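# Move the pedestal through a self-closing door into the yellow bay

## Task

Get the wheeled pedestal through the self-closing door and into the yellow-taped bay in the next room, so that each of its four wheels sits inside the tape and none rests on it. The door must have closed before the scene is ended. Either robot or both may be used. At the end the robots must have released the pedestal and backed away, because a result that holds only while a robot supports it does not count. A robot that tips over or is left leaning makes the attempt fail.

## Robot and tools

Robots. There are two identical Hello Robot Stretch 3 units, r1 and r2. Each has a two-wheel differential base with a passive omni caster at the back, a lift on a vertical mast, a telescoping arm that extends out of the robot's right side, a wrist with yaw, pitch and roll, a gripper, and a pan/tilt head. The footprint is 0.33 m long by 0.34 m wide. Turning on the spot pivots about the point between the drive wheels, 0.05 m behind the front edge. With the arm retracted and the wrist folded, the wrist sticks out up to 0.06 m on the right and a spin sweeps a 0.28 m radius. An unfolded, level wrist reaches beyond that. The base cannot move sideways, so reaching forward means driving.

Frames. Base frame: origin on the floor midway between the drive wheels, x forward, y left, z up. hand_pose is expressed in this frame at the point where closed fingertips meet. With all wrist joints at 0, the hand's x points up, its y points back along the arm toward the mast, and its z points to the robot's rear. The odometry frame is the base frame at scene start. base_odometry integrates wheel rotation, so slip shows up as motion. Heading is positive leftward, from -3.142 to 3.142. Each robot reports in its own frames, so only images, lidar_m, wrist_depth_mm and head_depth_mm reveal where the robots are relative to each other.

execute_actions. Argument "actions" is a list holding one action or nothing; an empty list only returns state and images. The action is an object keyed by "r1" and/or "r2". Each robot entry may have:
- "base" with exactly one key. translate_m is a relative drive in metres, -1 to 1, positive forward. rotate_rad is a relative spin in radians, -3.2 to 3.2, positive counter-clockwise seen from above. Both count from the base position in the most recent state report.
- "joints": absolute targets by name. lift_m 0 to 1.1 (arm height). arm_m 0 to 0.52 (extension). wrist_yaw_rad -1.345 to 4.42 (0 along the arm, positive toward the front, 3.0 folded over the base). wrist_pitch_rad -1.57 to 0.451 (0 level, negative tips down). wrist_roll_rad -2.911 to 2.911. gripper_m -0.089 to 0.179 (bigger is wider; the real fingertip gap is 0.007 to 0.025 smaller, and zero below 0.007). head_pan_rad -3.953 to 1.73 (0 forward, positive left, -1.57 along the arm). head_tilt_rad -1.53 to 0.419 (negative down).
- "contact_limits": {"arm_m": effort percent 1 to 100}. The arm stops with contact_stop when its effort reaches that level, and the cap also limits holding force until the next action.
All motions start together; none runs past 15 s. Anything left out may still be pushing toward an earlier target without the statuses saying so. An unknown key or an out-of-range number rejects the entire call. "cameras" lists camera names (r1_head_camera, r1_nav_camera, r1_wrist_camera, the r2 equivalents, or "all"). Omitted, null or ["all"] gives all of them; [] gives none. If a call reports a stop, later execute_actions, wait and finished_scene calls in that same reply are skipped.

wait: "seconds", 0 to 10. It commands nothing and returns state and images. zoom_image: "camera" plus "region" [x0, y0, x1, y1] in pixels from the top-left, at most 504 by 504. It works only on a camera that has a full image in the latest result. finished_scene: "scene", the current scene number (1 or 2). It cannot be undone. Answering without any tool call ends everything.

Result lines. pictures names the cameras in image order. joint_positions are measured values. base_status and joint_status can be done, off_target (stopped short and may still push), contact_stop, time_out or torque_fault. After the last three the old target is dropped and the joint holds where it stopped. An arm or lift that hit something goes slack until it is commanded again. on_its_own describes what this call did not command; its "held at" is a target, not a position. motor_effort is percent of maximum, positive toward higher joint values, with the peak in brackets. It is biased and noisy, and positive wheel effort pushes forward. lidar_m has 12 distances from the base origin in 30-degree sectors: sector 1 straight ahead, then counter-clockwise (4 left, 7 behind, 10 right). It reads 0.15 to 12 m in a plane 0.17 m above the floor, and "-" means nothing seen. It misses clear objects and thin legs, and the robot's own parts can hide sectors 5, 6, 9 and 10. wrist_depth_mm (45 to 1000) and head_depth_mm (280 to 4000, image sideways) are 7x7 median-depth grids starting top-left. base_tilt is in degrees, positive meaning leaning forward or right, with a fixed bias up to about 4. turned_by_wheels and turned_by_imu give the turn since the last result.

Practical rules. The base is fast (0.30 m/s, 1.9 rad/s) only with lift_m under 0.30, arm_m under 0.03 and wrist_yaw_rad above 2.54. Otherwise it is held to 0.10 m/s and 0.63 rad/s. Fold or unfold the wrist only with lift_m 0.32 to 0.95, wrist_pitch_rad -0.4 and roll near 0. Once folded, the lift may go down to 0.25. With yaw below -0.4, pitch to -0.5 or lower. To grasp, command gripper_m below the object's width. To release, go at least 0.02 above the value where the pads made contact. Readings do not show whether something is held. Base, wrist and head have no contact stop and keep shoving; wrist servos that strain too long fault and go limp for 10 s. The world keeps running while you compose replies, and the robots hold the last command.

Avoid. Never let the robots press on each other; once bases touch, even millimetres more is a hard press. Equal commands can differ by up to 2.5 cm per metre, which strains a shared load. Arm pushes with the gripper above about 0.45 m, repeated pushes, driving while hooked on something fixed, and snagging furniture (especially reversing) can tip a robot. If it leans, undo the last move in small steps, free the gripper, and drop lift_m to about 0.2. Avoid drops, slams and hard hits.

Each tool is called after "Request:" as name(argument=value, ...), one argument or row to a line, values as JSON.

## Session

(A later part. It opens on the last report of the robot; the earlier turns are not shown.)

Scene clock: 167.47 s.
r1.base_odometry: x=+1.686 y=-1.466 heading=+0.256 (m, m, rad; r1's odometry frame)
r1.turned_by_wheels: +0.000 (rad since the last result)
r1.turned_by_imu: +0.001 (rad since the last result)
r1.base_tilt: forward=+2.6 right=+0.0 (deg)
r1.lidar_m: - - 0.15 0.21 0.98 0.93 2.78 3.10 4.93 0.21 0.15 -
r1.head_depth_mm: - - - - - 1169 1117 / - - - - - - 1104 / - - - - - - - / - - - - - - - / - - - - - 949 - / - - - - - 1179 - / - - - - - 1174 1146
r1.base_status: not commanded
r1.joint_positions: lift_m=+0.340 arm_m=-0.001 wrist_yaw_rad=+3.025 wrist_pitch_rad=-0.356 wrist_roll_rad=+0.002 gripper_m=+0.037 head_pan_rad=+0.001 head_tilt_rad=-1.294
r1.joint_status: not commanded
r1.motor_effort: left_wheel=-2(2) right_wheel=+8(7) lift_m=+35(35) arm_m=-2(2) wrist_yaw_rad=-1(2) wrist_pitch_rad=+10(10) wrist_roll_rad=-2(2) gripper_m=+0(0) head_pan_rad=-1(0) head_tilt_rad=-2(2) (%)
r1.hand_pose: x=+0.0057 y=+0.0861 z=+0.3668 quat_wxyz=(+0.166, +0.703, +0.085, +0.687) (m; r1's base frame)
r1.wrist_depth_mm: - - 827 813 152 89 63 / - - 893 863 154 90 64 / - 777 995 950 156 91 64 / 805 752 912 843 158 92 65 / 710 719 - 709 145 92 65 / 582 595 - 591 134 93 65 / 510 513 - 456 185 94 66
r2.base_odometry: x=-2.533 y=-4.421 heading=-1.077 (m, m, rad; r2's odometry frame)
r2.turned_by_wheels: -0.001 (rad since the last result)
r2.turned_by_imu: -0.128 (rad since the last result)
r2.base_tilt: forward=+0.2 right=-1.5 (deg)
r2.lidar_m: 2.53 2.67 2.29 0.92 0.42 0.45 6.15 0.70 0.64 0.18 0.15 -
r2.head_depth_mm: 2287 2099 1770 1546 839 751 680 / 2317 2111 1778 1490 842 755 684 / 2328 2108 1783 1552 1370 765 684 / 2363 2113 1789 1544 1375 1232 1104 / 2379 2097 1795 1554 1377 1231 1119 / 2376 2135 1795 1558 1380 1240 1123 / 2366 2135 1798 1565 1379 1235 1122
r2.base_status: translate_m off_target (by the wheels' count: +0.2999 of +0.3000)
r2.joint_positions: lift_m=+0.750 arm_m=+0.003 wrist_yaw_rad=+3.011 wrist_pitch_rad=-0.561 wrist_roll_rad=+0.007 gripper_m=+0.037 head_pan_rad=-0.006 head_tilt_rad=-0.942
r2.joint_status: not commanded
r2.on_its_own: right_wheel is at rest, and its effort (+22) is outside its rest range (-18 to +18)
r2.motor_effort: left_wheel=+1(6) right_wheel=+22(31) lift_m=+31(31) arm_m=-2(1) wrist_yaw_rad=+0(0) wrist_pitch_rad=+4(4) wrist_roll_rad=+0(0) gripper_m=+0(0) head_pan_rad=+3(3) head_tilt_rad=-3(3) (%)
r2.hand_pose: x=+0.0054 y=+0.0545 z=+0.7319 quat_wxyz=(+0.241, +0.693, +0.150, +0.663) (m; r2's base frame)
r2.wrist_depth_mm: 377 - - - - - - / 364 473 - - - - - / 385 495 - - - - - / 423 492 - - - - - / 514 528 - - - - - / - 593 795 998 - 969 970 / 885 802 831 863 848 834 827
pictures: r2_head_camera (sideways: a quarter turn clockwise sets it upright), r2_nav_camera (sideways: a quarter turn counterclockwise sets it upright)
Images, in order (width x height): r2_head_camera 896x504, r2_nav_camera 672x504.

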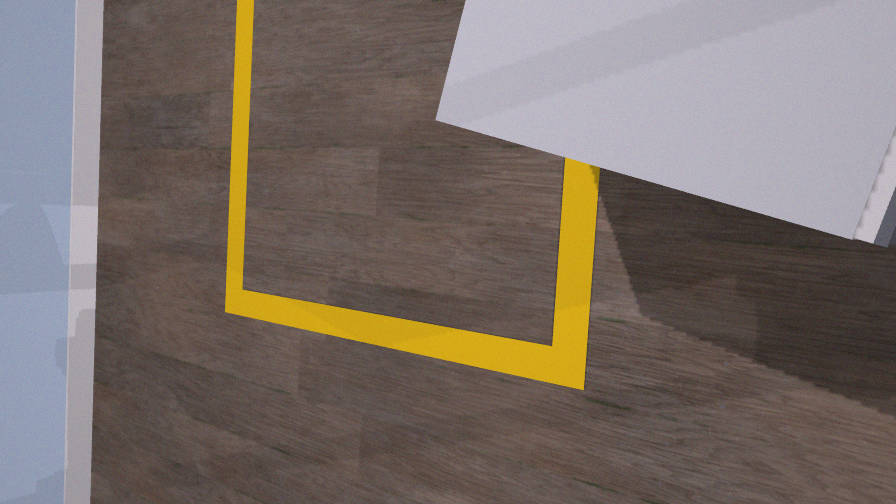

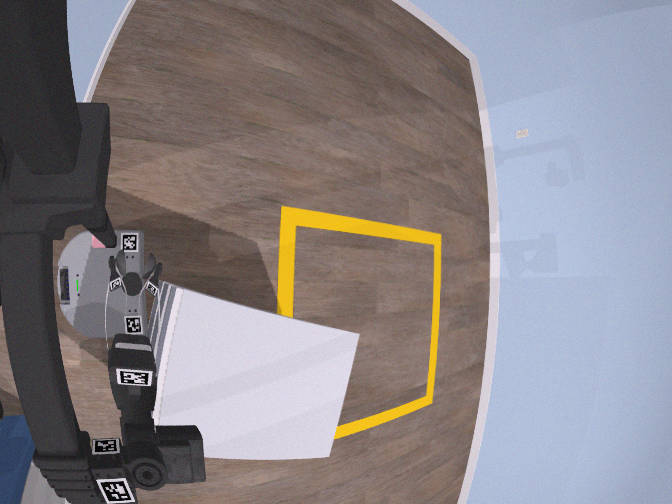

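Request:
execute_actions(
  actions=[
    {"r2":{"base":{"translate_m":-0.2}}},
  ],
  cameras=[],
)

Request:
execute_actions(
  actions=[
    {"r2":{"base":{"rotate_rad":-1.5}}},
  ],
  cameras=["r2_nav_camera"],
)

Scene clock: 171.83 s.
r1.base_odometry: x=+1.686 y=-1.466 heading=+0.256 (m, m, rad; r1's odometry frame)
r1.turned_by_wheels: +0.000 (rad since the last result)
r1.turned_by_imu: +0.001 (rad since the last result)
r1.base_tilt: forward=+2.7 right=+0.0 (deg)
r1.lidar_m: - - 0.15 0.21 0.82 0.93 2.79 3.08 4.91 0.21 0.15 -
r1.head_depth_mm: - - - - - 1169 1111 / - - - - - - 1104 / - - - - - - - / - - - - - - - / - - - - - 948 - / - - - - - 1180 - / - - - - - 1178 1149
r1.base_status: not commanded
r1.joint_positions: lift_m=+0.340 arm_m=-0.001 wrist_yaw_rad=+3.025 wrist_pitch_rad=-0.356 wrist_roll_rad=+0.002 gripper_m=+0.037 head_pan_rad=+0.001 head_tilt_rad=-1.294
r1.joint_status: not commanded
r1.motor_effort: left_wheel=-2(2) right_wheel=+9(8) lift_m=+35(35) arm_m=-2(2) wrist_yaw_rad=-3(3) wrist_pitch_rad=+10(10) wrist_roll_rad=-2(2) gripper_m=+1(0) head_pan_rad=-1(2) head_tilt_rad=-2(2) (%)
r1.hand_pose: x=+0.0057 y=+0.0861 z=+0.3668 quat_wxyz=(+0.166, +0.703, +0.085, +0.687) (m; r1's base frame)
r1.wrist_depth_mm: - - 835 826 152 89 63 / - - 916 876 154 90 64 / 728 751 - 950 156 91 64 / 584 597 924 854 158 92 65 / 568 611 - 717 145 92 65 / 587 599 - 590 134 93 65 / 508 507 - 463 184 94 66
r2.base_odometry: x=-2.628 y=-4.245 heading=-1.077 (m, m, rad; r2's odometry frame)
r2.turned_by_wheels: +0.000 (rad since the last result)
r2.turned_by_imu: +0.001 (rad since the last result)
r2.base_tilt: forward=+0.2 right=-1.5 (deg)
r2.lidar_m: 0.29 2.88 2.30 0.33 0.34 3.48 5.94 0.63 0.56 0.56 0.32 0.29
r2.head_depth_mm: 2406 2090 1778 953 840 762 1064 / 2415 2096 1785 951 842 776 1083 / 2427 2113 1791 1491 845 790 1104 / 2467 2118 1779 1553 1374 1193 1114 / 2463 2109 1797 1563 1377 1235 1113 / 2479 2121 1791 1571 1377 1231 1117 / 2485 2137 1814 1574 1384 1238 1119
r2.base_status: done
r2.joint_positions: lift_m=+0.750 arm_m=+0.003 wrist_yaw_rad=+3.011 wrist_pitch_rad=-0.561 wrist_roll_rad=+0.007 gripper_m=+0.037 head_pan_rad=-0.006 head_tilt_rad=-0.942
r2.joint_status: not commanded
r2.motor_effort: left_wheel=+1(3) right_wheel=+0(16) lift_m=+31(31) arm_m=-1(1) wrist_yaw_rad=-1(0) wrist_pitch_rad=+4(4) wrist_roll_rad=+0(0) gripper_m=+0(1) head_pan_rad=+4(3) head_tilt_rad=-3(2) (%)
r2.hand_pose: x=+0.0054 y=+0.0545 z=+0.7319 quat_wxyz=(+0.241, +0.693, +0.150, +0.663) (m; r2's base frame)
r2.wrist_depth_mm: - - 499 - - - - / - - 489 - - - - / - - 476 - - - - / - - 481 - - - - / - - 557 - - - - / - - 975 986 - 947 967 / 918 897 849 878 860 844 847
pictures: none
No camera images: the call's "cameras" was empty. Leave "cameras" out to get every camera's image.

Scene clock: 175.17 s.
r1.base_odometry: x=+1.686 y=-1.466 heading=+0.256 (m, m, rad; r1's odometry frame)
r1.turned_by_wheels: +0.000 (rad since the last result)
r1.turned_by_imu: +0.001 (rad since the last result)
r1.base_tilt: forward=+2.7 right=+0.0 (deg)
r1.lidar_m: - - 0.15 0.21 0.97 0.93 2.79 3.11 4.92 0.21 0.15 -
r1.head_depth_mm: - - - - - 1172 1107 / - - - - - - 1105 / - - - - - - - / - - - - - - - / - - - - - 954 - / - - - - - 1173 - / - - - - - 1171 1146
r1.base_status: not commanded
r1.joint_positions: lift_m=+0.340 arm_m=-0.001 wrist_yaw_rad=+3.025 wrist_pitch_rad=-0.356 wrist_roll_rad=+0.002 gripper_m=+0.037 head_pan_rad=+0.001 head_tilt_rad=-1.294
r1.joint_status: not commanded
r1.motor_effort: left_wheel=-2(2) right_wheel=+8(8) lift_m=+35(35) arm_m=-2(2) wrist_yaw_rad=-1(3) wrist_pitch_rad=+10(10) wrist_roll_rad=-2(2) gripper_m=+0(0) head_pan_rad=-1(1) head_tilt_rad=-2(2) (%)
r1.hand_pose: x=+0.0057 y=+0.0861 z=+0.3668 quat_wxyz=(+0.166, +0.703, +0.085, +0.687) (m; r1's base frame)
r1.wrist_depth_mm: - - 827 806 152 89 63 / - - 909 861 154 90 64 / 781 751 999 962 156 91 64 / 622 670 921 828 158 92 64 / 663 688 - 720 145 92 65 / 592 598 - 585 134 93 65 / 504 509 - 463 184 94 66
r2.base_odometry: x=-2.628 y=-4.245 heading=-2.577 (m, m, rad; r2's odometry frame)
r2.turned_by_wheels: -1.500 (rad since the last result)
r2.turned_by_imu: -1.474 (rad since the last result)
r2.base_tilt: forward=+0.3 right=-1.5 (deg)
r2.lidar_m: 0.99 0.31 0.29 0.29 2.80 2.28 0.33 0.34 3.85 5.99 0.63 0.56
r2.head_depth_mm: 841 719 665 783 1000 1205 1107 / 2204 1952 1502 1147 1135 1226 1110 / 2331 2114 1789 1548 1371 1230 1112 / 2341 2112 1799 1562 1370 1234 1116 / 2360 2115 1797 1558 1372 1198 1119 / 2399 2126 1804 1555 848 844 1028 / 2417 2141 1799 1566 847 760 756
r2.base_status: done
r2.joint_positions: lift_m=+0.750 arm_m=+0.003 wrist_yaw_rad=+3.011 wrist_pitch_rad=-0.561 wrist_roll_rad=+0.007 gripper_m=+0.037 head_pan_rad=-0.006 head_tilt_rad=-0.942
r2.joint_status: not commanded
r2.motor_effort: left_wheel=+2(7) right_wheel=-1(4) lift_m=+31(31) arm_m=-1(1) wrist_yaw_rad=+0(0) wrist_pitch_rad=+4(4) wrist_roll_rad=+0(0) gripper_m=+1(0) head_pan_rad=+3(4) head_tilt_rad=-3(3) (%)
r2.hand_pose: x=+0.0054 y=+0.0545 z=+0.7319 quat_wxyz=(+0.241, +0.693, +0.150, +0.663) (m; r2's base frame)
r2.wrist_depth_mm: - - - - - - - / - - - - - - - / - - - - 700 695 - / - - - - 567 557 - / - - - 536 492 473 484 / - 997 - 652 - 485 449 / 885 886 868 823 662 563 826
pictures: r2_nav_camera (sideways: a quarter turn counterclockwise sets it upright)
Images, in order (width x height): r2_nav_camera 672x504.

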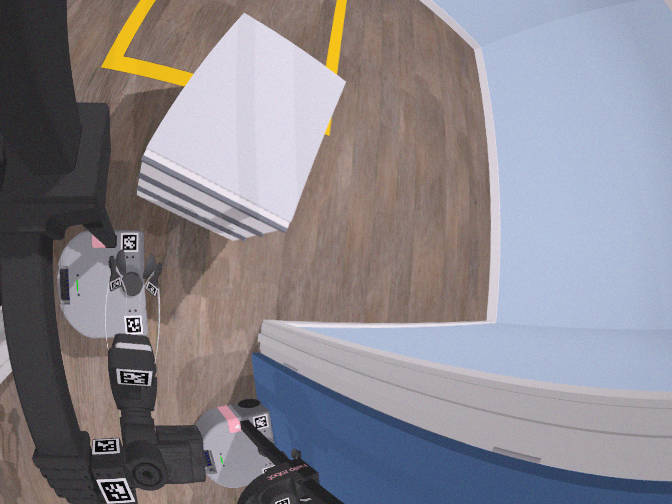

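Request:
execute_actions(
  actions=[
    {"r2":{"base":{"translate_m":0.25}}},
  ],
  cameras=["r2_nav_camera"],
)

Scene clock: 179.23 s.
r1.base_odometry: x=+1.686 y=-1.466 heading=+0.256 (m, m, rad; r1's odometry frame)
r1.turned_by_wheels: +0.000 (rad since the last result)
r1.turned_by_imu: +0.001 (rad since the last result)
r1.base_tilt: forward=+2.7 right=+0.0 (deg)
r1.lidar_m: - - 0.15 0.21 0.69 0.93 2.79 3.10 4.89 0.21 0.15 -
r1.head_depth_mm: - - - - - 1171 1111 / - - - - - - 1102 / - - - - - - - / - - - - - - - / - - - - - 950 - / - - - - - 1183 - / - - - - - 1180 1141
r1.base_status: not commanded
r1.joint_positions: lift_m=+0.340 arm_m=-0.001 wrist_yaw_rad=+3.025 wrist_pitch_rad=-0.356 wrist_roll_rad=+0.002 gripper_m=+0.037 head_pan_rad=+0.001 head_tilt_rad=-1.294
r1.joint_status: not commanded
r1.motor_effort: left_wheel=-2(2) right_wheel=+8(8) lift_m=+34(34) arm_m=-2(2) wrist_yaw_rad=-2(1) wrist_pitch_rad=+10(10) wrist_roll_rad=-2(2) gripper_m=+0(0) head_pan_rad=-2(2) head_tilt_rad=-3(2) (%)
r1.hand_pose: x=+0.0057 y=+0.0861 z=+0.3668 quat_wxyz=(+0.166, +0.703, +0.085, +0.687) (m; r1's base frame)
r1.wrist_depth_mm: - - 847 809 152 89 63 / - - 913 883 153 90 64 / - - 939 958 156 91 64 / 892 653 830 848 158 92 64 / 706 691 - 708 146 92 65 / 588 597 - 583 134 93 65 / 509 515 - 461 185 94 66
r2.base_odometry: x=-2.839 y=-4.379 heading=-2.577 (m, m, rad; r2's odometry frame)
r2.turned_by_wheels: +0.000 (rad since the last result)
r2.turned_by_imu: +0.002 (rad since the last result)
r2.base_tilt: forward=+0.2 right=-1.5 (deg)
r2.lidar_m: 1.38 0.21 0.19 0.19 0.24 2.52 0.58 0.62 4.25 0.54 0.36 0.34
r2.head_depth_mm: 1144 977 853 753 632 771 1079 / 2053 2014 1701 1439 1260 1021 1110 / 2099 2103 1774 1550 1375 1223 1117 / 2118 2124 1798 1554 1372 1238 1116 / 2167 2112 1788 1558 1373 1239 1116 / 2208 2136 1781 1561 1379 1232 762 / 2236 2115 1806 1564 1384 1239 688
r2.base_status: done
r2.joint_positions: lift_m=+0.750 arm_m=+0.003 wrist_yaw_rad=+3.011 wrist_pitch_rad=-0.561 wrist_roll_rad=+0.007 gripper_m=+0.037 head_pan_rad=-0.006 head_tilt_rad=-0.942
r2.joint_status: not commanded
r2.motor_effort: left_wheel=+2(7) right_wheel=-1(0) lift_m=+31(31) arm_m=-1(1) wrist_yaw_rad=+0(1) wrist_pitch_rad=+4(4) wrist_roll_rad=+0(0) gripper_m=+0(1) head_pan_rad=+2(3) head_tilt_rad=-2(3) (%)
r2.hand_pose: x=+0.0054 y=+0.0545 z=+0.7319 quat_wxyz=(+0.241, +0.693, +0.150, +0.663) (m; r2's base frame)
r2.wrist_depth_mm: - - - - - - - / - - - - - - - / - - 776 731 717 - - / - - 587 582 582 - - / - - 497 486 490 - - / - - 560 441 - 938 947 / 887 877 765 533 494 845 881
pictures: r2_nav_camera (sideways: a quarter turn counterclockwise sets it upright)
Images, in order (width x height): r2_nav_camera 672x504.

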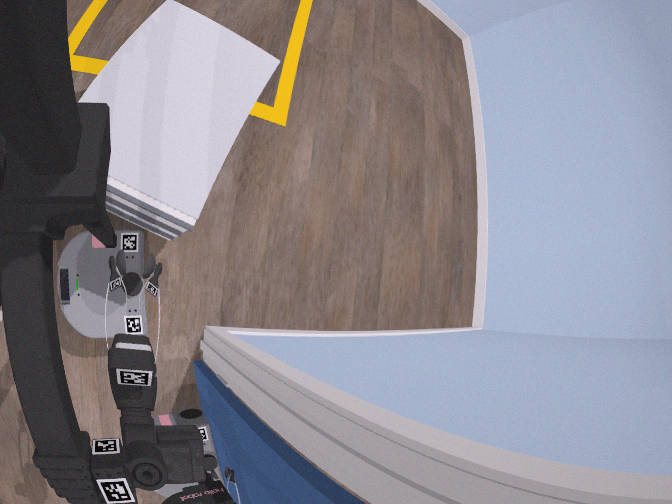

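Request:
execute_actions(
  actions=[
    {"r2":{"base":{"rotate_rad":1.43}}},
  ],
  cameras=["r2_nav_camera","r2_head_camera"],
)

Scene clock: 182.70 s.
r1.base_odometry: x=+1.686 y=-1.466 heading=+0.256 (m, m, rad; r1's odometry frame)
r1.turned_by_wheels: +0.000 (rad since the last result)
r1.turned_by_imu: +0.001 (rad since the last result)
r1.base_tilt: forward=+2.7 right=+0.1 (deg)
r1.lidar_m: - - 0.15 0.21 0.69 0.93 2.78 3.09 4.91 0.21 0.15 -
r1.head_depth_mm: - - - - - 1169 1111 / - - - - - - 1100 / - - - - - - - / - - - - - - - / - - - - - 948 - / - - - - - 1182 - / - - - - - 1172 1143
r1.base_status: not commanded
r1.joint_positions: lift_m=+0.340 arm_m=-0.001 wrist_yaw_rad=+3.025 wrist_pitch_rad=-0.356 wrist_roll_rad=+0.002 gripper_m=+0.037 head_pan_rad=+0.001 head_tilt_rad=-1.294
r1.joint_status: not commanded
r1.motor_effort: left_wheel=-2(2) right_wheel=+7(7) lift_m=+35(34) arm_m=-2(2) wrist_yaw_rad=-1(2) wrist_pitch_rad=+10(10) wrist_roll_rad=-2(2) gripper_m=+0(0) head_pan_rad=+0(1) head_tilt_rad=-2(2) (%)
r1.hand_pose: x=+0.0057 y=+0.0861 z=+0.3668 quat_wxyz=(+0.166, +0.703, +0.085, +0.687) (m; r1's base frame)
r1.wrist_depth_mm: - - 831 813 151 90 63 / - - 909 880 154 90 64 / - - 938 919 156 91 64 / 887 618 614 674 158 92 65 / 706 655 - 705 146 92 65 / 591 595 - 584 134 93 65 / 506 508 - 462 184 94 66
r2.base_odometry: x=-2.839 y=-4.379 heading=-1.147 (m, m, rad; r2's odometry frame)
r2.turned_by_wheels: +1.430 (rad since the last result)
r2.turned_by_imu: +1.407 (rad since the last result)
r2.base_tilt: forward=+0.2 right=-1.6 (deg)
r2.lidar_m: 0.19 0.22 0.38 0.58 0.58 3.60 6.01 0.38 0.34 0.57 2.35 0.19
r2.head_depth_mm: 2396 2091 1775 1518 1365 1232 1109 / 2407 2109 1787 954 855 776 1081 / 2421 2092 1794 953 844 754 934 / 2405 2109 1788 958 844 756 1073 / 2431 2112 1793 959 846 758 1087 / 2464 2133 1808 1565 847 772 1104 / 2443 2143 1806 1553 1376 1184 1116
r2.base_status: done
r2.joint_positions: lift_m=+0.750 arm_m=+0.003 wrist_yaw_rad=+3.011 wrist_pitch_rad=-0.561 wrist_roll_rad=+0.007 gripper_m=+0.037 head_pan_rad=-0.006 head_tilt_rad=-0.942
r2.joint_status: not commanded
r2.motor_effort: left_wheel=-1(5) right_wheel=+3(5) lift_m=+31(31) arm_m=-1(1) wrist_yaw_rad=-1(0) wrist_pitch_rad=+4(4) wrist_roll_rad=+0(0) gripper_m=+0(1) head_pan_rad=+4(3) head_tilt_rad=-2(2) (%)
r2.hand_pose: x=+0.0054 y=+0.0545 z=+0.7319 quat_wxyz=(+0.241, +0.693, +0.150, +0.663) (m; r2's base frame)
r2.wrist_depth_mm: - - - - - - - / - - - - - - - / - - - - - - - / - - - - - - - / - - - - - 484 466 / - - 993 - - 428 406 / 885 885 875 867 848 373 358
pictures: r2_head_camera (sideways: a quarter turn clockwise sets it upright), r2_nav_camera (sideways: a quarter turn counterclockwise sets it upright)
Images, in order (width x height): r2_head_camera 896x504, r2_nav_camera 672x504.

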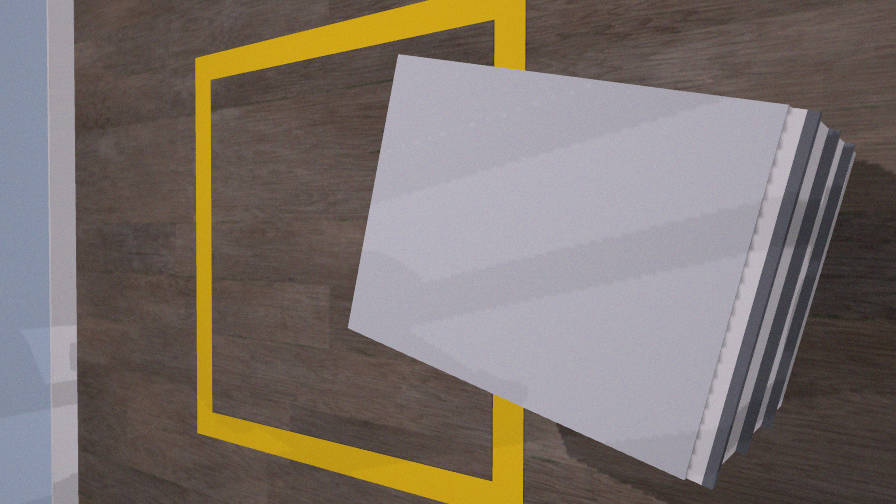

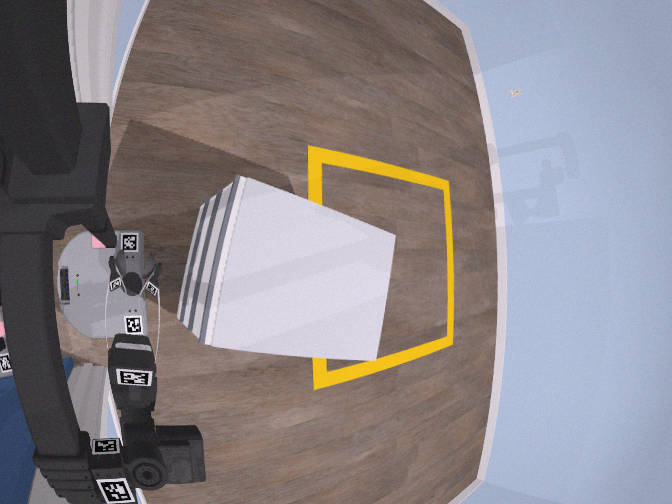

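Request:
execute_actions(
  actions=[
    {"r2":{"base":{"translate_m":0.75}}},
  ],
  cameras=["r2_nav_camera","r2_head_camera"],
)

Scene clock: 191.47 s.
r1.base_odometry: x=+1.686 y=-1.466 heading=+0.256 (m, m, rad; r1's odometry frame)
r1.turned_by_wheels: +0.000 (rad since the last result)
r1.turned_by_imu: +0.002 (rad since the last result)
r1.base_tilt: forward=+2.6 right=+0.0 (deg)
r1.lidar_m: - - 0.15 0.21 3.41 0.93 2.79 3.09 4.93 0.21 0.15 -
r1.head_depth_mm: - - - - - 1173 1105 / - - - - - - 1104 / - - - - - - - / - - - - - - - / - - - - - 949 - / - - - - - 1185 - / - - - - - 1174 1147
r1.base_status: not commanded
r1.joint_positions: lift_m=+0.340 arm_m=-0.001 wrist_yaw_rad=+3.025 wrist_pitch_rad=-0.356 wrist_roll_rad=+0.002 gripper_m=+0.037 head_pan_rad=+0.001 head_tilt_rad=-1.294
r1.joint_status: not commanded
r1.motor_effort: left_wheel=-2(2) right_wheel=+7(9) lift_m=+34(35) arm_m=-2(1) wrist_yaw_rad=-1(2) wrist_pitch_rad=+10(10) wrist_roll_rad=-2(2) gripper_m=+0(0) head_pan_rad=-1(2) head_tilt_rad=-2(2) (%)
r1.hand_pose: x=+0.0057 y=+0.0861 z=+0.3668 quat_wxyz=(+0.166, +0.703, +0.085, +0.687) (m; r1's base frame)
r1.wrist_depth_mm: - - - - 152 89 63 / - - - - 154 90 64 / - - - - 156 91 64 / 894 886 915 845 158 92 64 / 701 716 - 716 146 92 65 / 588 601 - 586 134 93 65 / 506 511 - 461 185 94 66
r2.base_odometry: x=-2.530 y=-5.063 heading=-1.146 (m, m, rad; r2's odometry frame)
r2.turned_by_wheels: +0.001 (rad since the last result)
r2.turned_by_imu: -0.008 (rad since the last result)
r2.base_tilt: forward=+0.2 right=-1.6 (deg)
r2.lidar_m: - - 0.15 0.19 1.26 1.04 1.05 0.93 1.25 2.25 2.33 -
r2.head_depth_mm: 1800 2000 1777 1547 1366 1224 1110 / 1803 1990 1786 1542 1369 1204 1082 / 1792 2006 1784 1551 845 752 683 / 1805 2029 1783 1558 845 757 683 / 1806 2015 1790 1556 846 758 685 / 1805 2022 1797 1558 847 759 685 / 1802 2027 1795 1564 866 758 687
r2.base_status: done
r2.joint_positions: lift_m=+0.750 arm_m=+0.003 wrist_yaw_rad=+3.010 wrist_pitch_rad=-0.561 wrist_roll_rad=+0.007 gripper_m=+0.037 head_pan_rad=-0.006 head_tilt_rad=-0.943
r2.joint_status: not commanded
r2.on_its_own: left_wheel is at rest, and its effort (+20) is outside its rest range (-18 to +18)
r2.motor_effort: left_wheel=+20(37) right_wheel=+1(35) lift_m=+31(31) arm_m=-2(1) wrist_yaw_rad=+0(1) wrist_pitch_rad=+4(4) wrist_roll_rad=+0(0) gripper_m=+0(0) head_pan_rad=+3(4) head_tilt_rad=-2(2) (%)
r2.hand_pose: x=+0.0055 y=+0.0545 z=+0.7319 quat_wxyz=(+0.241, +0.693, +0.150, +0.663) (m; r2's base frame)
r2.wrist_depth_mm: - - - - - - - / - - - - - - - / - - - - - - - / - - - - - - - / - - - - 493 473 463 / - - - 928 - 411 402 / 897 877 870 831 366 361 357
pictures: r2_head_camera (sideways: a quarter turn clockwise sets it upright), r2_nav_camera (sideways: a quarter turn counterclockwise sets it upright)
Images, in order (width x height): r2_head_camera 896x504, r2_nav_camera 672x504.

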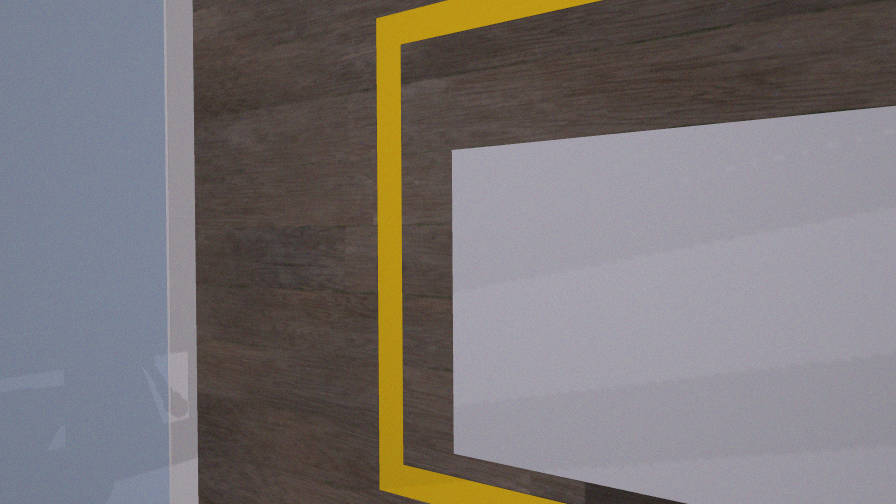

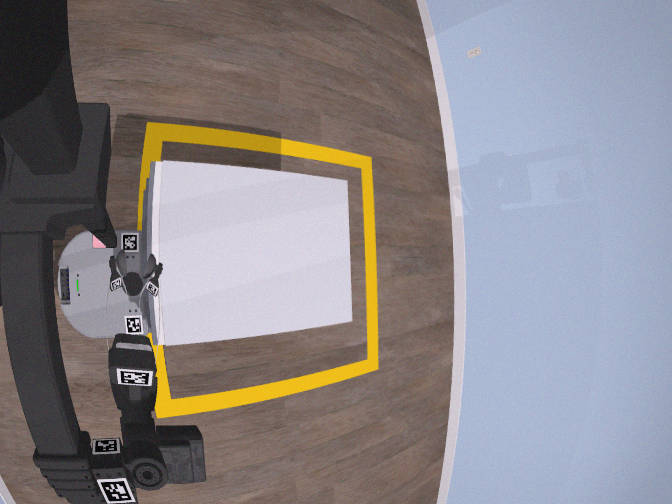

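Request:
execute_actions(
  actions=[
    {"r2":{"base":{"translate_m":0.25}},"r1":{"base":{"translate_m":-0.02},"joints":{"lift_m":0.34}}},
  ],
  cameras=["r2_nav_camera","r1_nav_camera"],
)

Request:
execute_actions(
  actions=[
    {"r2":{"base":{"translate_m":-0.3},"joints":{"head_tilt_rad":-1.2}}},
  ],
  cameras=["r2_nav_camera","r2_head_camera","r1_nav_camera"],
)

Scene clock: 195.30 s.
r1.base_odometry: x=+1.667 y=-1.471 heading=+0.256 (m, m, rad; r1's odometry frame)
r1.turned_by_wheels: +0.000 (rad since the last result)
r1.turned_by_imu: +0.001 (rad since the last result)
r1.base_tilt: forward=+2.7 right=+0.0 (deg)
r1.lidar_m: - - 0.15 0.27 3.38 0.91 2.77 3.07 4.89 0.20 0.15 -
r1.head_depth_mm: - - - - 435 1173 1112 / - - - - 428 - 1100 / - - - - 421 - - / - - - - 414 - - / - - - - 407 1202 - / - - - - 400 1190 - / - - - - 394 1183 1140
r1.base_status: done
r1.joint_positions: lift_m=+0.340 arm_m=-0.001 wrist_yaw_rad=+3.029 wrist_pitch_rad=-0.356 wrist_roll_rad=+0.002 gripper_m=+0.037 head_pan_rad=+0.001 head_tilt_rad=-1.294
r1.joint_status: all done
r1.motor_effort: left_wheel=+1(4) right_wheel=+10(13) lift_m=+34(40) arm_m=-1(2) wrist_yaw_rad=-5(4) wrist_pitch_rad=+10(10) wrist_roll_rad=-2(2) gripper_m=+0(0) head_pan_rad=+0(0) head_tilt_rad=-1(2) (%)
r1.hand_pose: x=+0.0047 y=+0.0863 z=+0.3668 quat_wxyz=(+0.165, +0.702, +0.086, +0.687) (m; r1's base frame)
r1.wrist_depth_mm: - - - - 184 103 71 / - - - - 184 103 71 / - - - - 186 103 72 / 890 885 908 879 186 103 72 / 708 714 - 734 168 104 72 / 591 596 - 608 153 104 72 / 506 510 - 520 214 104 72
r2.base_odometry: x=-2.427 y=-5.290 heading=-1.146 (m, m, rad; r2's odometry frame)
r2.turned_by_wheels: +0.000 (rad since the last result)
r2.turned_by_imu: +0.002 (rad since the last result)
r2.base_tilt: forward=+0.2 right=-1.5 (deg)
r2.lidar_m: - - 0.15 0.20 1.60 1.26 1.19 1.16 1.61 2.25 2.32 -
r2.head_depth_mm: 1564 1817 1771 1544 1361 1225 1107 / 1563 1829 1787 1545 1372 1210 1093 / 1558 1832 1777 1549 843 754 683 / 1572 1838 1793 1557 847 757 685 / 1576 1832 1794 1552 843 758 686 / 1569 1840 1805 1563 845 757 685 / 1568 1842 1798 1558 862 760 687
r2.base_status: done
r2.joint_positions: lift_m=+0.750 arm_m=+0.003 wrist_yaw_rad=+3.010 wrist_pitch_rad=-0.561 wrist_roll_rad=+0.007 gripper_m=+0.037 head_pan_rad=-0.006 head_tilt_rad=-0.943
r2.joint_status: not commanded
r2.motor_effort: left_wheel=+14(41) right_wheel=+4(9) lift_m=+31(31) arm_m=-2(1) wrist_yaw_rad=+0(0) wrist_pitch_rad=+4(4) wrist_roll_rad=+0(0) gripper_m=+0(0) head_pan_rad=+3(3) head_tilt_rad=-2(2) (%)
r2.hand_pose: x=+0.0055 y=+0.0545 z=+0.7319 quat_wxyz=(+0.241, +0.693, +0.150, +0.663) (m; r2's base frame)
r2.wrist_depth_mm: - - - - - - - / - - - - - - - / - - - - - - - / - - - - - - - / - - - - 497 470 464 / - - - 924 - 410 405 / 899 884 864 818 367 361 358
pictures: r1_nav_camera (sideways: a quarter turn counterclockwise sets it upright), r2_nav_camera (sideways: a quarter turn counterclockwise sets it upright)
Images, in order (width x height): r1_nav_camera 672x504, r2_nav_camera 672x504.

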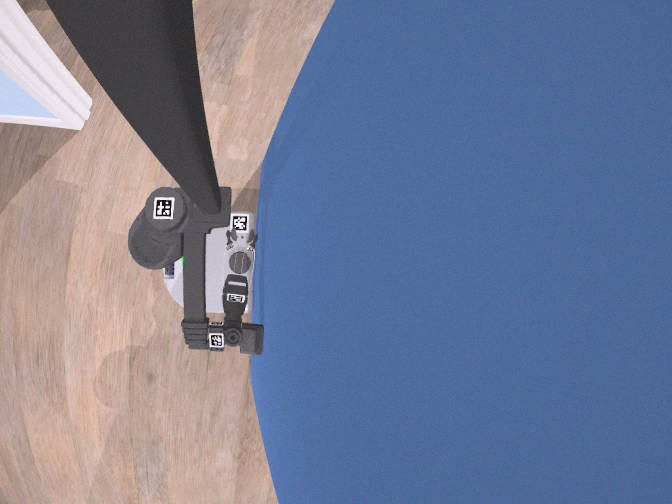

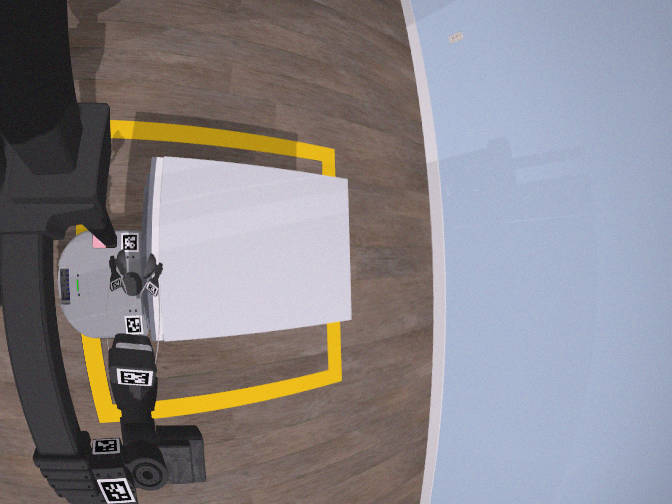

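Scene clock: 199.63 s.
r1.base_odometry: x=+1.667 y=-1.471 heading=+0.256 (m, m, rad; r1's odometry frame)
r1.turned_by_wheels: +0.000 (rad since the last result)
r1.turned_by_imu: +0.001 (rad since the last result)
r1.base_tilt: forward=+2.7 right=+0.0 (deg)
r1.lidar_m: - - 0.15 0.27 3.38 0.91 2.77 3.06 4.87 0.20 0.15 -
r1.head_depth_mm: - - - - 435 1175 1106 / - - - - 427 - 1103 / - - - - 421 - - / - - - - 414 - - / - - - - 407 1202 - / - - - - 401 1189 - / - - - - 394 1182 1146
r1.base_status: not commanded
r1.joint_positions: lift_m=+0.340 arm_m=-0.001 wrist_yaw_rad=+3.029 wrist_pitch_rad=-0.356 wrist_roll_rad=+0.002 gripper_m=+0.037 head_pan_rad=+0.001 head_tilt_rad=-1.294
r1.joint_status: not commanded
r1.motor_effort: left_wheel=+1(1) right_wheel=+10(10) lift_m=+35(35) arm_m=-1(2) wrist_yaw_rad=-5(5) wrist_pitch_rad=+10(10) wrist_roll_rad=-2(2) gripper_m=+0(0) head_pan_rad=-1(0) head_tilt_rad=-2(2) (%)
r1.hand_pose: x=+0.0047 y=+0.0863 z=+0.3668 quat_wxyz=(+0.165, +0.702, +0.086, +0.687) (m; r1's base frame)
r1.wrist_depth_mm: - - - - 184 103 71 / - - - - 185 103 71 / - - - - 185 103 71 / 890 896 903 884 186 104 72 / 712 710 - 740 168 104 72 / 589 598 - 613 153 104 72 / 506 509 - 520 214 104 72
r2.base_odometry: x=-2.551 y=-5.017 heading=-1.146 (m, m, rad; r2's odometry frame)
r2.turned_by_wheels: +0.000 (rad since the last result)
r2.turned_by_imu: +0.000 (rad since the last result)
r2.base_tilt: forward=+0.2 right=-1.5 (deg)
r2.lidar_m: 0.35 0.36 2.60 2.51 1.18 1.00 1.08 0.88 1.19 2.25 2.32 0.36
r2.head_depth_mm: 1709 1568 1442 1339 1247 1167 - / 1722 1570 1455 1341 1253 1180 - / 1733 979 893 848 1246 1182 - / 1735 969 888 853 1232 1195 - / 1745 975 895 853 1237 1194 - / 1747 978 895 856 1251 1185 1130 / 1746 1577 933 880 1269 1189 1125
r2.base_status: done
r2.joint_positions: lift_m=+0.750 arm_m=+0.003 wrist_yaw_rad=+3.010 wrist_pitch_rad=-0.561 wrist_roll_rad=+0.007 gripper_m=+0.037 head_pan_rad=-0.006 head_tilt_rad=-1.186
r2.joint_status: all done
r2.motor_effort: left_wheel=-1(8) right_wheel=+1(1) lift_m=+31(31) arm_m=-2(2) wrist_yaw_rad=+1(0) wrist_pitch_rad=+4(4) wrist_roll_rad=+0(0) gripper_m=+0(0) head_pan_rad=+3(3) head_tilt_rad=-5(19) (%)
r2.hand_pose: x=+0.0055 y=+0.0545 z=+0.7319 quat_wxyz=(+0.241, +0.693, +0.150, +0.663) (m; r2's base frame)
r2.wrist_depth_mm: - - - - - - - / - - - - - - - / - - - - - - - / - - - - - - - / - - - - - 588 461 / 997 - 995 984 - 596 425 / 893 883 864 863 854 573 415
pictures: r1_nav_camera (sideways: a quarter turn counterclockwise sets it upright), r2_head_camera (sideways: a quarter turn clockwise sets it upright), r2_nav_camera (sideways: a quarter turn counterclockwise sets it upright)
Images, in order (width x height): r1_nav_camera 672x504, r2_head_camera 896x504, r2_nav_camera 672x504.

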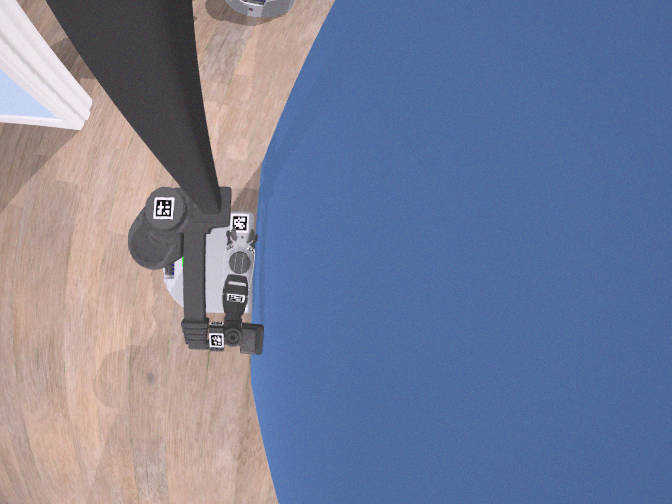

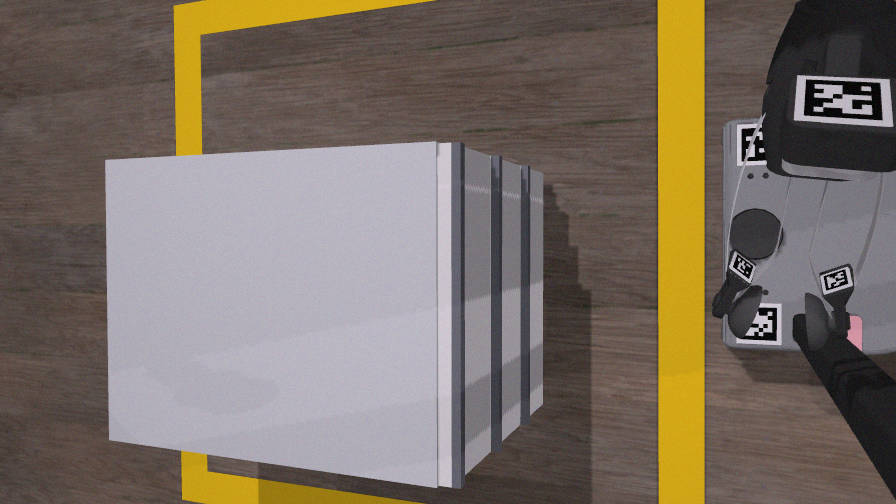

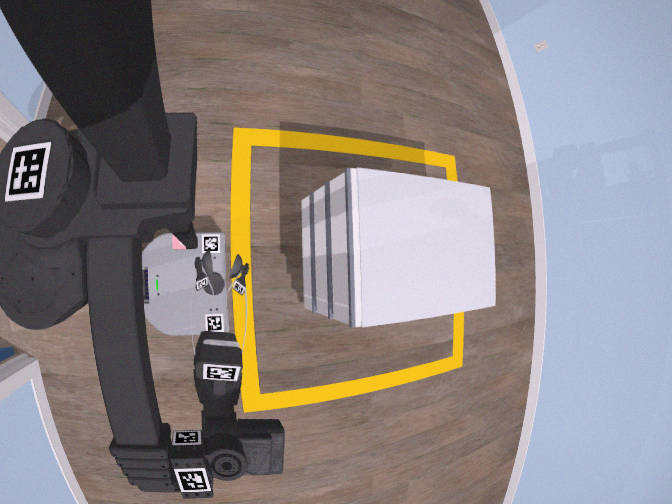

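Request:
execute_actions(
  actions=[],
)

Scene clock: 200.07 s.
r1.base_odometry: x=+1.667 y=-1.471 heading=+0.256 (m, m, rad; r1's odometry frame)
r1.turned_by_wheels: +0.000 (rad since the last result)
r1.turned_by_imu: +0.000 (rad since the last result)
r1.base_tilt: forward=+2.7 right=+0.0 (deg)
r1.lidar_m: - - 0.15 0.27 3.38 0.91 2.77 3.06 4.85 0.20 0.15 -
r1.head_depth_mm: - - - - 435 1172 1107 / - - - - 428 - 1102 / - - - - 421 - - / - - - - 414 - - / - - - - 407 1200 - / - - - - 400 1192 - / - - - - 393 1182 1147
r1.base_status: not commanded
r1.joint_positions: lift_m=+0.340 arm_m=-0.001 wrist_yaw_rad=+3.029 wrist_pitch_rad=-0.356 wrist_roll_rad=+0.002 gripper_m=+0.037 head_pan_rad=+0.001 head_tilt_rad=-1.294
r1.joint_status: not commanded
r1.motor_effort: left_wheel=+1(1) right_wheel=+10(10) lift_m=+34(35) arm_m=-1(2) wrist_yaw_rad=-3(5) wrist_pitch_rad=+10(10) wrist_roll_rad=-2(2) gripper_m=+0(0) head_pan_rad=-1(0) head_tilt_rad=-2(2) (%)
r1.hand_pose: x=+0.0047 y=+0.0863 z=+0.3668 quat_wxyz=(+0.165, +0.702, +0.086, +0.687) (m; r1's base frame)
r1.wrist_depth_mm: - - - - 183 103 71 / - - - - 185 103 71 / - - - - 185 103 71 / 880 893 920 874 187 103 72 / 711 712 - 733 168 104 72 / 586 591 - 601 153 104 72 / 506 510 - 518 213 104 72
r2.base_odometry: x=-2.551 y=-5.017 heading=-1.146 (m, m, rad; r2's odometry frame)
r2.turned_by_wheels: +0.000 (rad since the last result)
r2.turned_by_imu: +0.000 (rad since the last result)
r2.base_tilt: forward=+0.2 right=-1.5 (deg)
r2.lidar_m: 0.35 0.36 2.60 2.50 1.19 1.00 1.09 0.88 1.18 2.25 2.33 0.36
r2.head_depth_mm: 1711 1563 1447 1339 1248 1173 - / 1718 1570 1459 1343 1250 1173 - / 1726 982 889 853 1244 1187 - / 1719 970 892 853 1233 1192 - / 1731 971 892 856 1235 1189 - / 1748 977 896 856 1250 1183 1125 / 1739 1592 927 881 1263 1186 1120
r2.base_status: done
r2.joint_positions: lift_m=+0.750 arm_m=+0.003 wrist_yaw_rad=+3.010 wrist_pitch_rad=-0.561 wrist_roll_rad=+0.007 gripper_m=+0.037 head_pan_rad=-0.006 head_tilt_rad=-1.186
r2.joint_status: all done
r2.motor_effort: left_wheel=+0(8) right_wheel=+2(1) lift_m=+31(31) arm_m=-1(2) wrist_yaw_rad=+0(0) wrist_pitch_rad=+4(4) wrist_roll_rad=+0(0) gripper_m=+0(0) head_pan_rad=+3(3) head_tilt_rad=-5(19) (%)
r2.hand_pose: x=+0.0055 y=+0.0545 z=+0.7319 quat_wxyz=(+0.241, +0.693, +0.150, +0.663) (m; r2's base frame)
r2.wrist_depth_mm: - - - - - - - / - - - - - - - / - - - - - - - / - - - - - - - / - - - - - 598 466 / 972 - 997 956 - 592 420 / 886 889 869 861 853 578 418
pictures: r1_head_camera (sideways: a quarter turn clockwise sets it upright), r1_nav_camera (sideways: a quarter turn counterclockwise sets it upright), r1_wrist_camera, r2_head_camera (sideways: a quarter turn clockwise sets it upright), r2_nav_camera (sideways: a quarter turn counterclockwise sets it upright), r2_wrist_camera
Images, in order (width x height): r1_head_camera 896x504, r1_nav_camera 672x504, r1_wrist_camera 644x364, r2_head_camera 896x504, r2_nav_camera 672x504, r2_wrist_camera 644x364.

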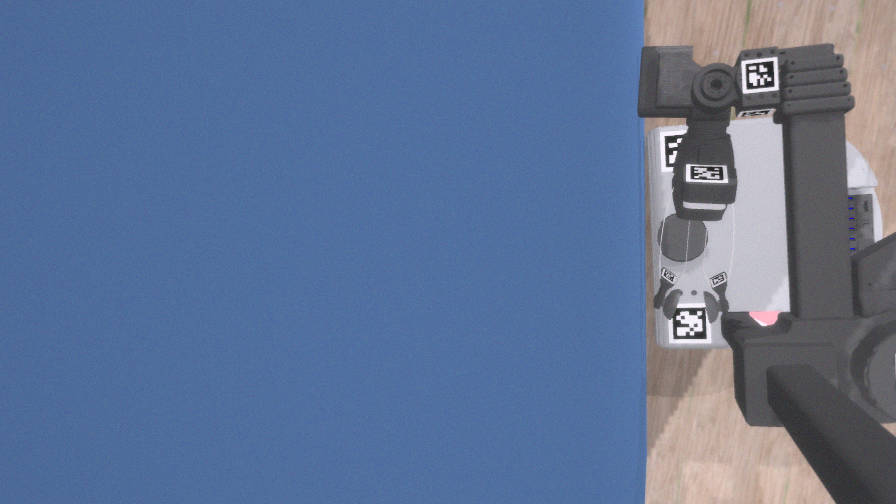

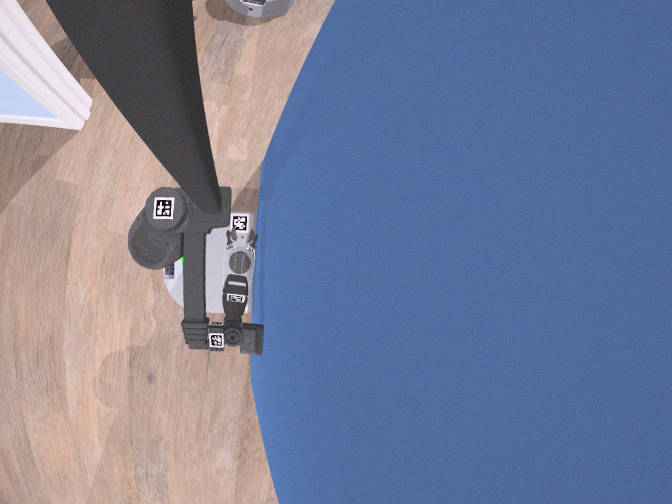

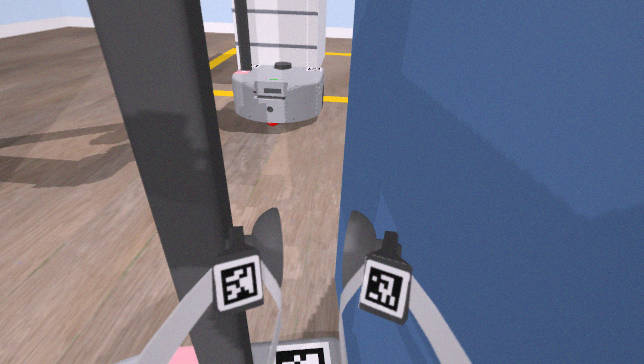

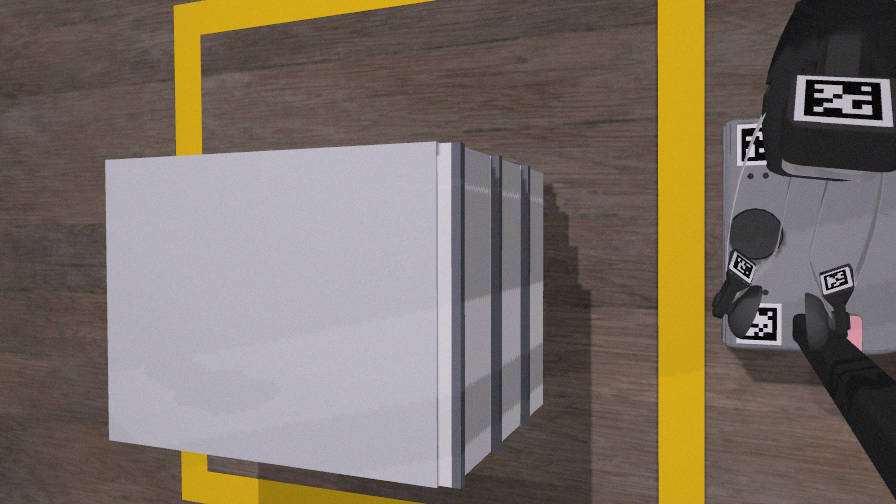

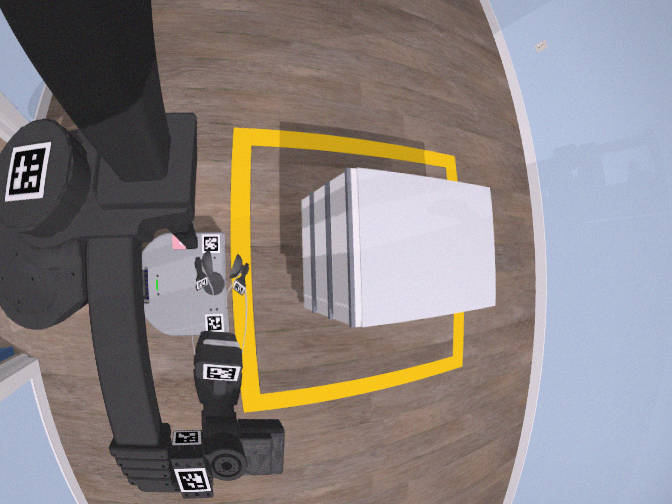

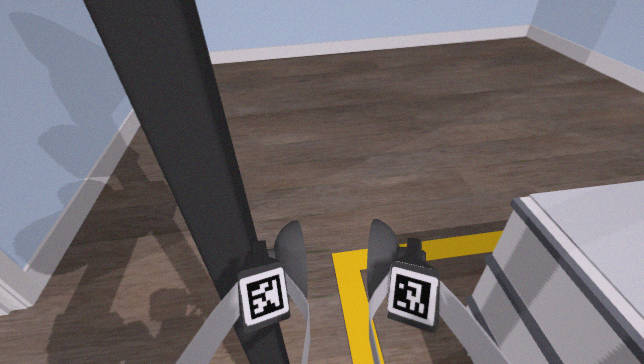

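Request:
execute_actions(
  actions=[
    {"r1":{"base":{"translate_m":-0.4},"joints":{"lift_m":0.28,"head_tilt_rad":-1.0}}},
  ],
  cameras=["r1_nav_camera"],
)

Request:
execute_actions(
  actions=[
    {"r1":{"base":{"rotate_rad":-1.5}}},
  ],
  cameras=["r1_nav_camera"],
)

Scene clock: 203.20 s.
r1.base_odometry: x=+1.280 y=-1.572 heading=+0.255 (m, m, rad; r1's odometry frame)
r1.turned_by_wheels: +0.000 (rad since the last result)
r1.turned_by_imu: -0.005 (rad since the last result)
r1.base_tilt: forward=+2.7 right=+0.0 (deg)
r1.lidar_m: 0.17 0.24 1.39 1.33 0.66 0.81 2.38 2.62 4.14 0.20 0.16 0.16
r1.head_depth_mm: - - - - - 329 505 / - - - - 297 384 670 / - - - - 320 473 998 / - - - 291 366 615 1101 / - - - 312 444 874 1116 / - - - 348 568 1190 1124 / - - 307 419 785 1238 1120
r1.base_status: done
r1.joint_positions: lift_m=+0.280 arm_m=-0.001 wrist_yaw_rad=+3.026 wrist_pitch_rad=-0.356 wrist_roll_rad=+0.002 gripper_m=+0.037 head_pan_rad=+0.001 head_tilt_rad=-0.999
r1.joint_status: all done
r1.motor_effort: left_wheel=+1(7) right_wheel=+11(21) lift_m=+21(27) arm_m=-1(1) wrist_yaw_rad=-4(5) wrist_pitch_rad=+10(10) wrist_roll_rad=-2(2) gripper_m=+0(0) head_pan_rad=+0(1) head_tilt_rad=+0(16) (%)
r1.hand_pose: x=+0.0056 y=+0.0863 z=+0.3073 quat_wxyz=(+0.166, +0.702, +0.085, +0.687) (m; r1's base frame)
r1.wrist_depth_mm: 491 - - - - - - / 528 - - - - - 570 / 571 610 - - - - 489 / 626 645 804 809 829 837 426 / 625 623 - 644 664 651 373 / 518 521 - 533 556 539 334 / 453 - - - 458 466 301
r2.base_odometry: x=-2.551 y=-5.017 heading=-1.146 (m, m, rad; r2's odometry frame)
r2.turned_by_wheels: +0.000 (rad since the last result)
r2.turned_by_imu: +0.001 (rad since the last result)
r2.base_tilt: forward=+0.2 right=-1.5 (deg)
r2.lidar_m: 0.35 0.36 2.60 2.50 1.19 1.00 1.00 0.88 1.18 2.25 2.33 0.36
r2.head_depth_mm: 1711 1568 1446 1346 1245 1171 - / 1723 1577 1451 1341 1254 1177 - / 1723 977 890 852 1243 1184 - / 1733 968 892 852 1233 1194 - / 1738 971 894 854 1238 1191 - / 1753 975 896 858 1259 1179 1131 / 1756 1579 929 879 1269 1185 1119
r2.base_status: not commanded
r2.joint_positions: lift_m=+0.750 arm_m=+0.003 wrist_yaw_rad=+3.010 wrist_pitch_rad=-0.561 wrist_roll_rad=+0.007 gripper_m=+0.037 head_pan_rad=-0.006 head_tilt_rad=-1.186
r2.joint_status: not commanded
r2.motor_effort: left_wheel=-1(0) right_wheel=+2(1) lift_m=+30(31) arm_m=-2(2) wrist_yaw_rad=+0(1) wrist_pitch_rad=+4(4) wrist_roll_rad=+0(0) gripper_m=+1(0) head_pan_rad=+3(2) head_tilt_rad=-4(5) (%)
r2.hand_pose: x=+0.0055 y=+0.0545 z=+0.7319 quat_wxyz=(+0.241, +0.693, +0.150, +0.663) (m; r2's base frame)
r2.wrist_depth_mm: - - - - - - - / - - - - - - - / - - - - - - - / - - - - - - - / - - - - - 594 461 / 975 983 1000 991 - 597 418 / 910 870 851 870 846 572 417
pictures: r1_nav_camera (sideways: a quarter turn counterclockwise sets it upright)
Images, in order (width x height): r1_nav_camera 672x504.

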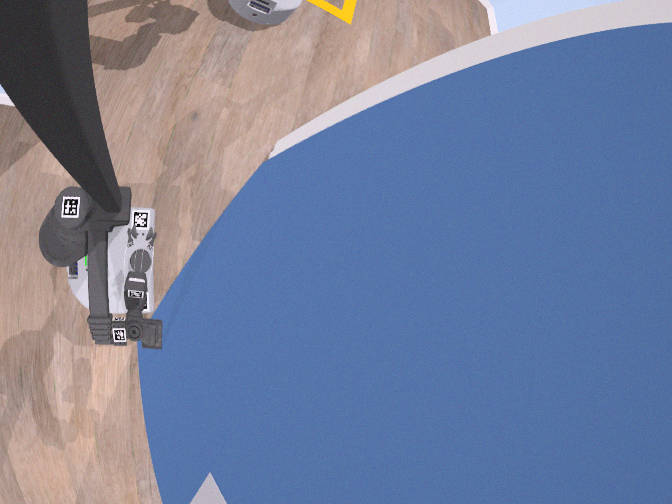

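Scene clock: 206.57 s.
r1.base_odometry: x=+1.279 y=-1.572 heading=-1.243 (m, m, rad; r1's odometry frame)
r1.turned_by_wheels: -1.499 (rad since the last result)
r1.turned_by_imu: -1.236 (rad since the last result)
r1.base_tilt: forward=+2.7 right=+0.1 (deg)
r1.lidar_m: 0.15 - 0.15 0.18 0.55 1.30 0.59 0.59 1.62 2.44 3.30 0.17
r1.head_depth_mm: - - - - 389 1192 1106 / - - - - 332 625 1104 / - - - - 304 447 1082 / - - - - - 355 788 / - - - - - 317 523 / - - - - - - 392 / - - - - - - 336
r1.base_status: rotate_rad off_target (by the wheels' count: -1.4986 of -1.5000)
r1.joint_positions: lift_m=+0.280 arm_m=-0.001 wrist_yaw_rad=+3.022 wrist_pitch_rad=-0.356 wrist_roll_rad=+0.002 gripper_m=+0.037 head_pan_rad=+0.003 head_tilt_rad=-0.996
r1.joint_status: not commanded
r1.on_its_own: left_wheel is at rest, and its effort (+58) is outside its rest range (-18 to +18)
r1.motor_effort: left_wheel=+58(100) right_wheel=-2(17) lift_m=+36(38) arm_m=-1(1) wrist_yaw_rad=+0(7) wrist_pitch_rad=+10(11) wrist_roll_rad=-2(2) gripper_m=+0(0) head_pan_rad=-1(9) head_tilt_rad=-1(1) (%)
r1.hand_pose: x=+0.0065 y=+0.0861 z=+0.3068 quat_wxyz=(+0.167, +0.703, +0.083, +0.687) (m; r1's base frame)
r1.wrist_depth_mm: - - 361 236 172 136 111 / - - 394 255 182 141 115 / - - 431 276 192 147 120 / 766 774 480 300 204 155 124 / 621 629 - 349 212 162 129 / 518 518 - 378 211 170 134 / 453 - - - 266 178 140
r2.base_odometry: x=-2.551 y=-5.017 heading=-1.146 (m, m, rad; r2's odometry frame)
r2.turned_by_wheels: +0.000 (rad since the last result)
r2.turned_by_imu: +0.001 (rad since the last result)
r2.base_tilt: forward=+0.2 right=-1.5 (deg)
r2.lidar_m: 0.35 0.36 2.61 2.51 1.18 1.00 1.00 0.88 1.18 2.25 2.33 0.36
r2.head_depth_mm: 1715 1573 1451 1334 1250 1170 - / 1720 1570 1442 1339 1252 1176 - / 1725 974 889 852 1247 1183 - / 1736 967 890 852 1237 1190 - / 1735 973 896 856 1241 1196 - / 1744 969 896 859 1251 1181 1129 / 1749 1577 933 878 1269 1183 1121
r2.base_status: not commanded
r2.joint_positions: lift_m=+0.750 arm_m=+0.003 wrist_yaw_rad=+3.010 wrist_pitch_rad=-0.561 wrist_roll_rad=+0.007 gripper_m=+0.037 head_pan_rad=-0.006 head_tilt_rad=-1.186
r2.joint_status: not commanded
r2.motor_effort: left_wheel=-1(0) right_wheel=+2(1) lift_m=+31(31) arm_m=-1(2) wrist_yaw_rad=+0(0) wrist_pitch_rad=+4(4) wrist_roll_rad=+0(0) gripper_m=+0(0) head_pan_rad=+3(2) head_tilt_rad=-5(5) (%)
r2.hand_pose: x=+0.0055 y=+0.0545 z=+0.7319 quat_wxyz=(+0.241, +0.693, +0.150, +0.663) (m; r2's base frame)
r2.wrist_depth_mm: - - - - - - - / - - - - - - - / - - - - - - - / - - - - - - - / - - - - - 585 466 / 978 - - 971 - 598 419 / 910 881 884 861 828 571 415
pictures: r1_nav_camera (sideways: a quarter turn counterclockwise sets it upright)
Images, in order (width x height): r1_nav_camera 672x504.

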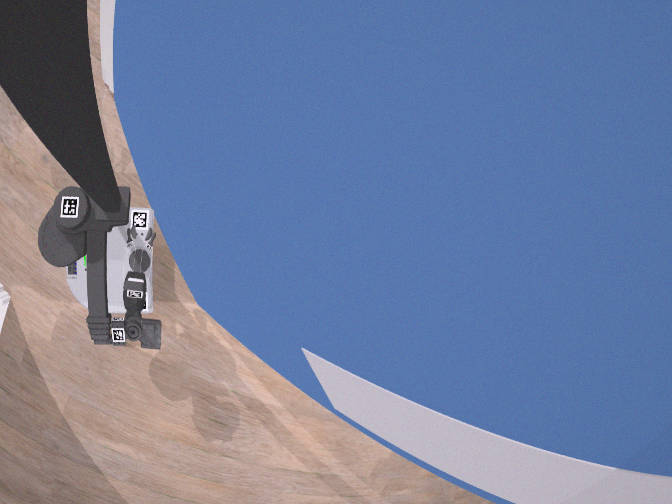

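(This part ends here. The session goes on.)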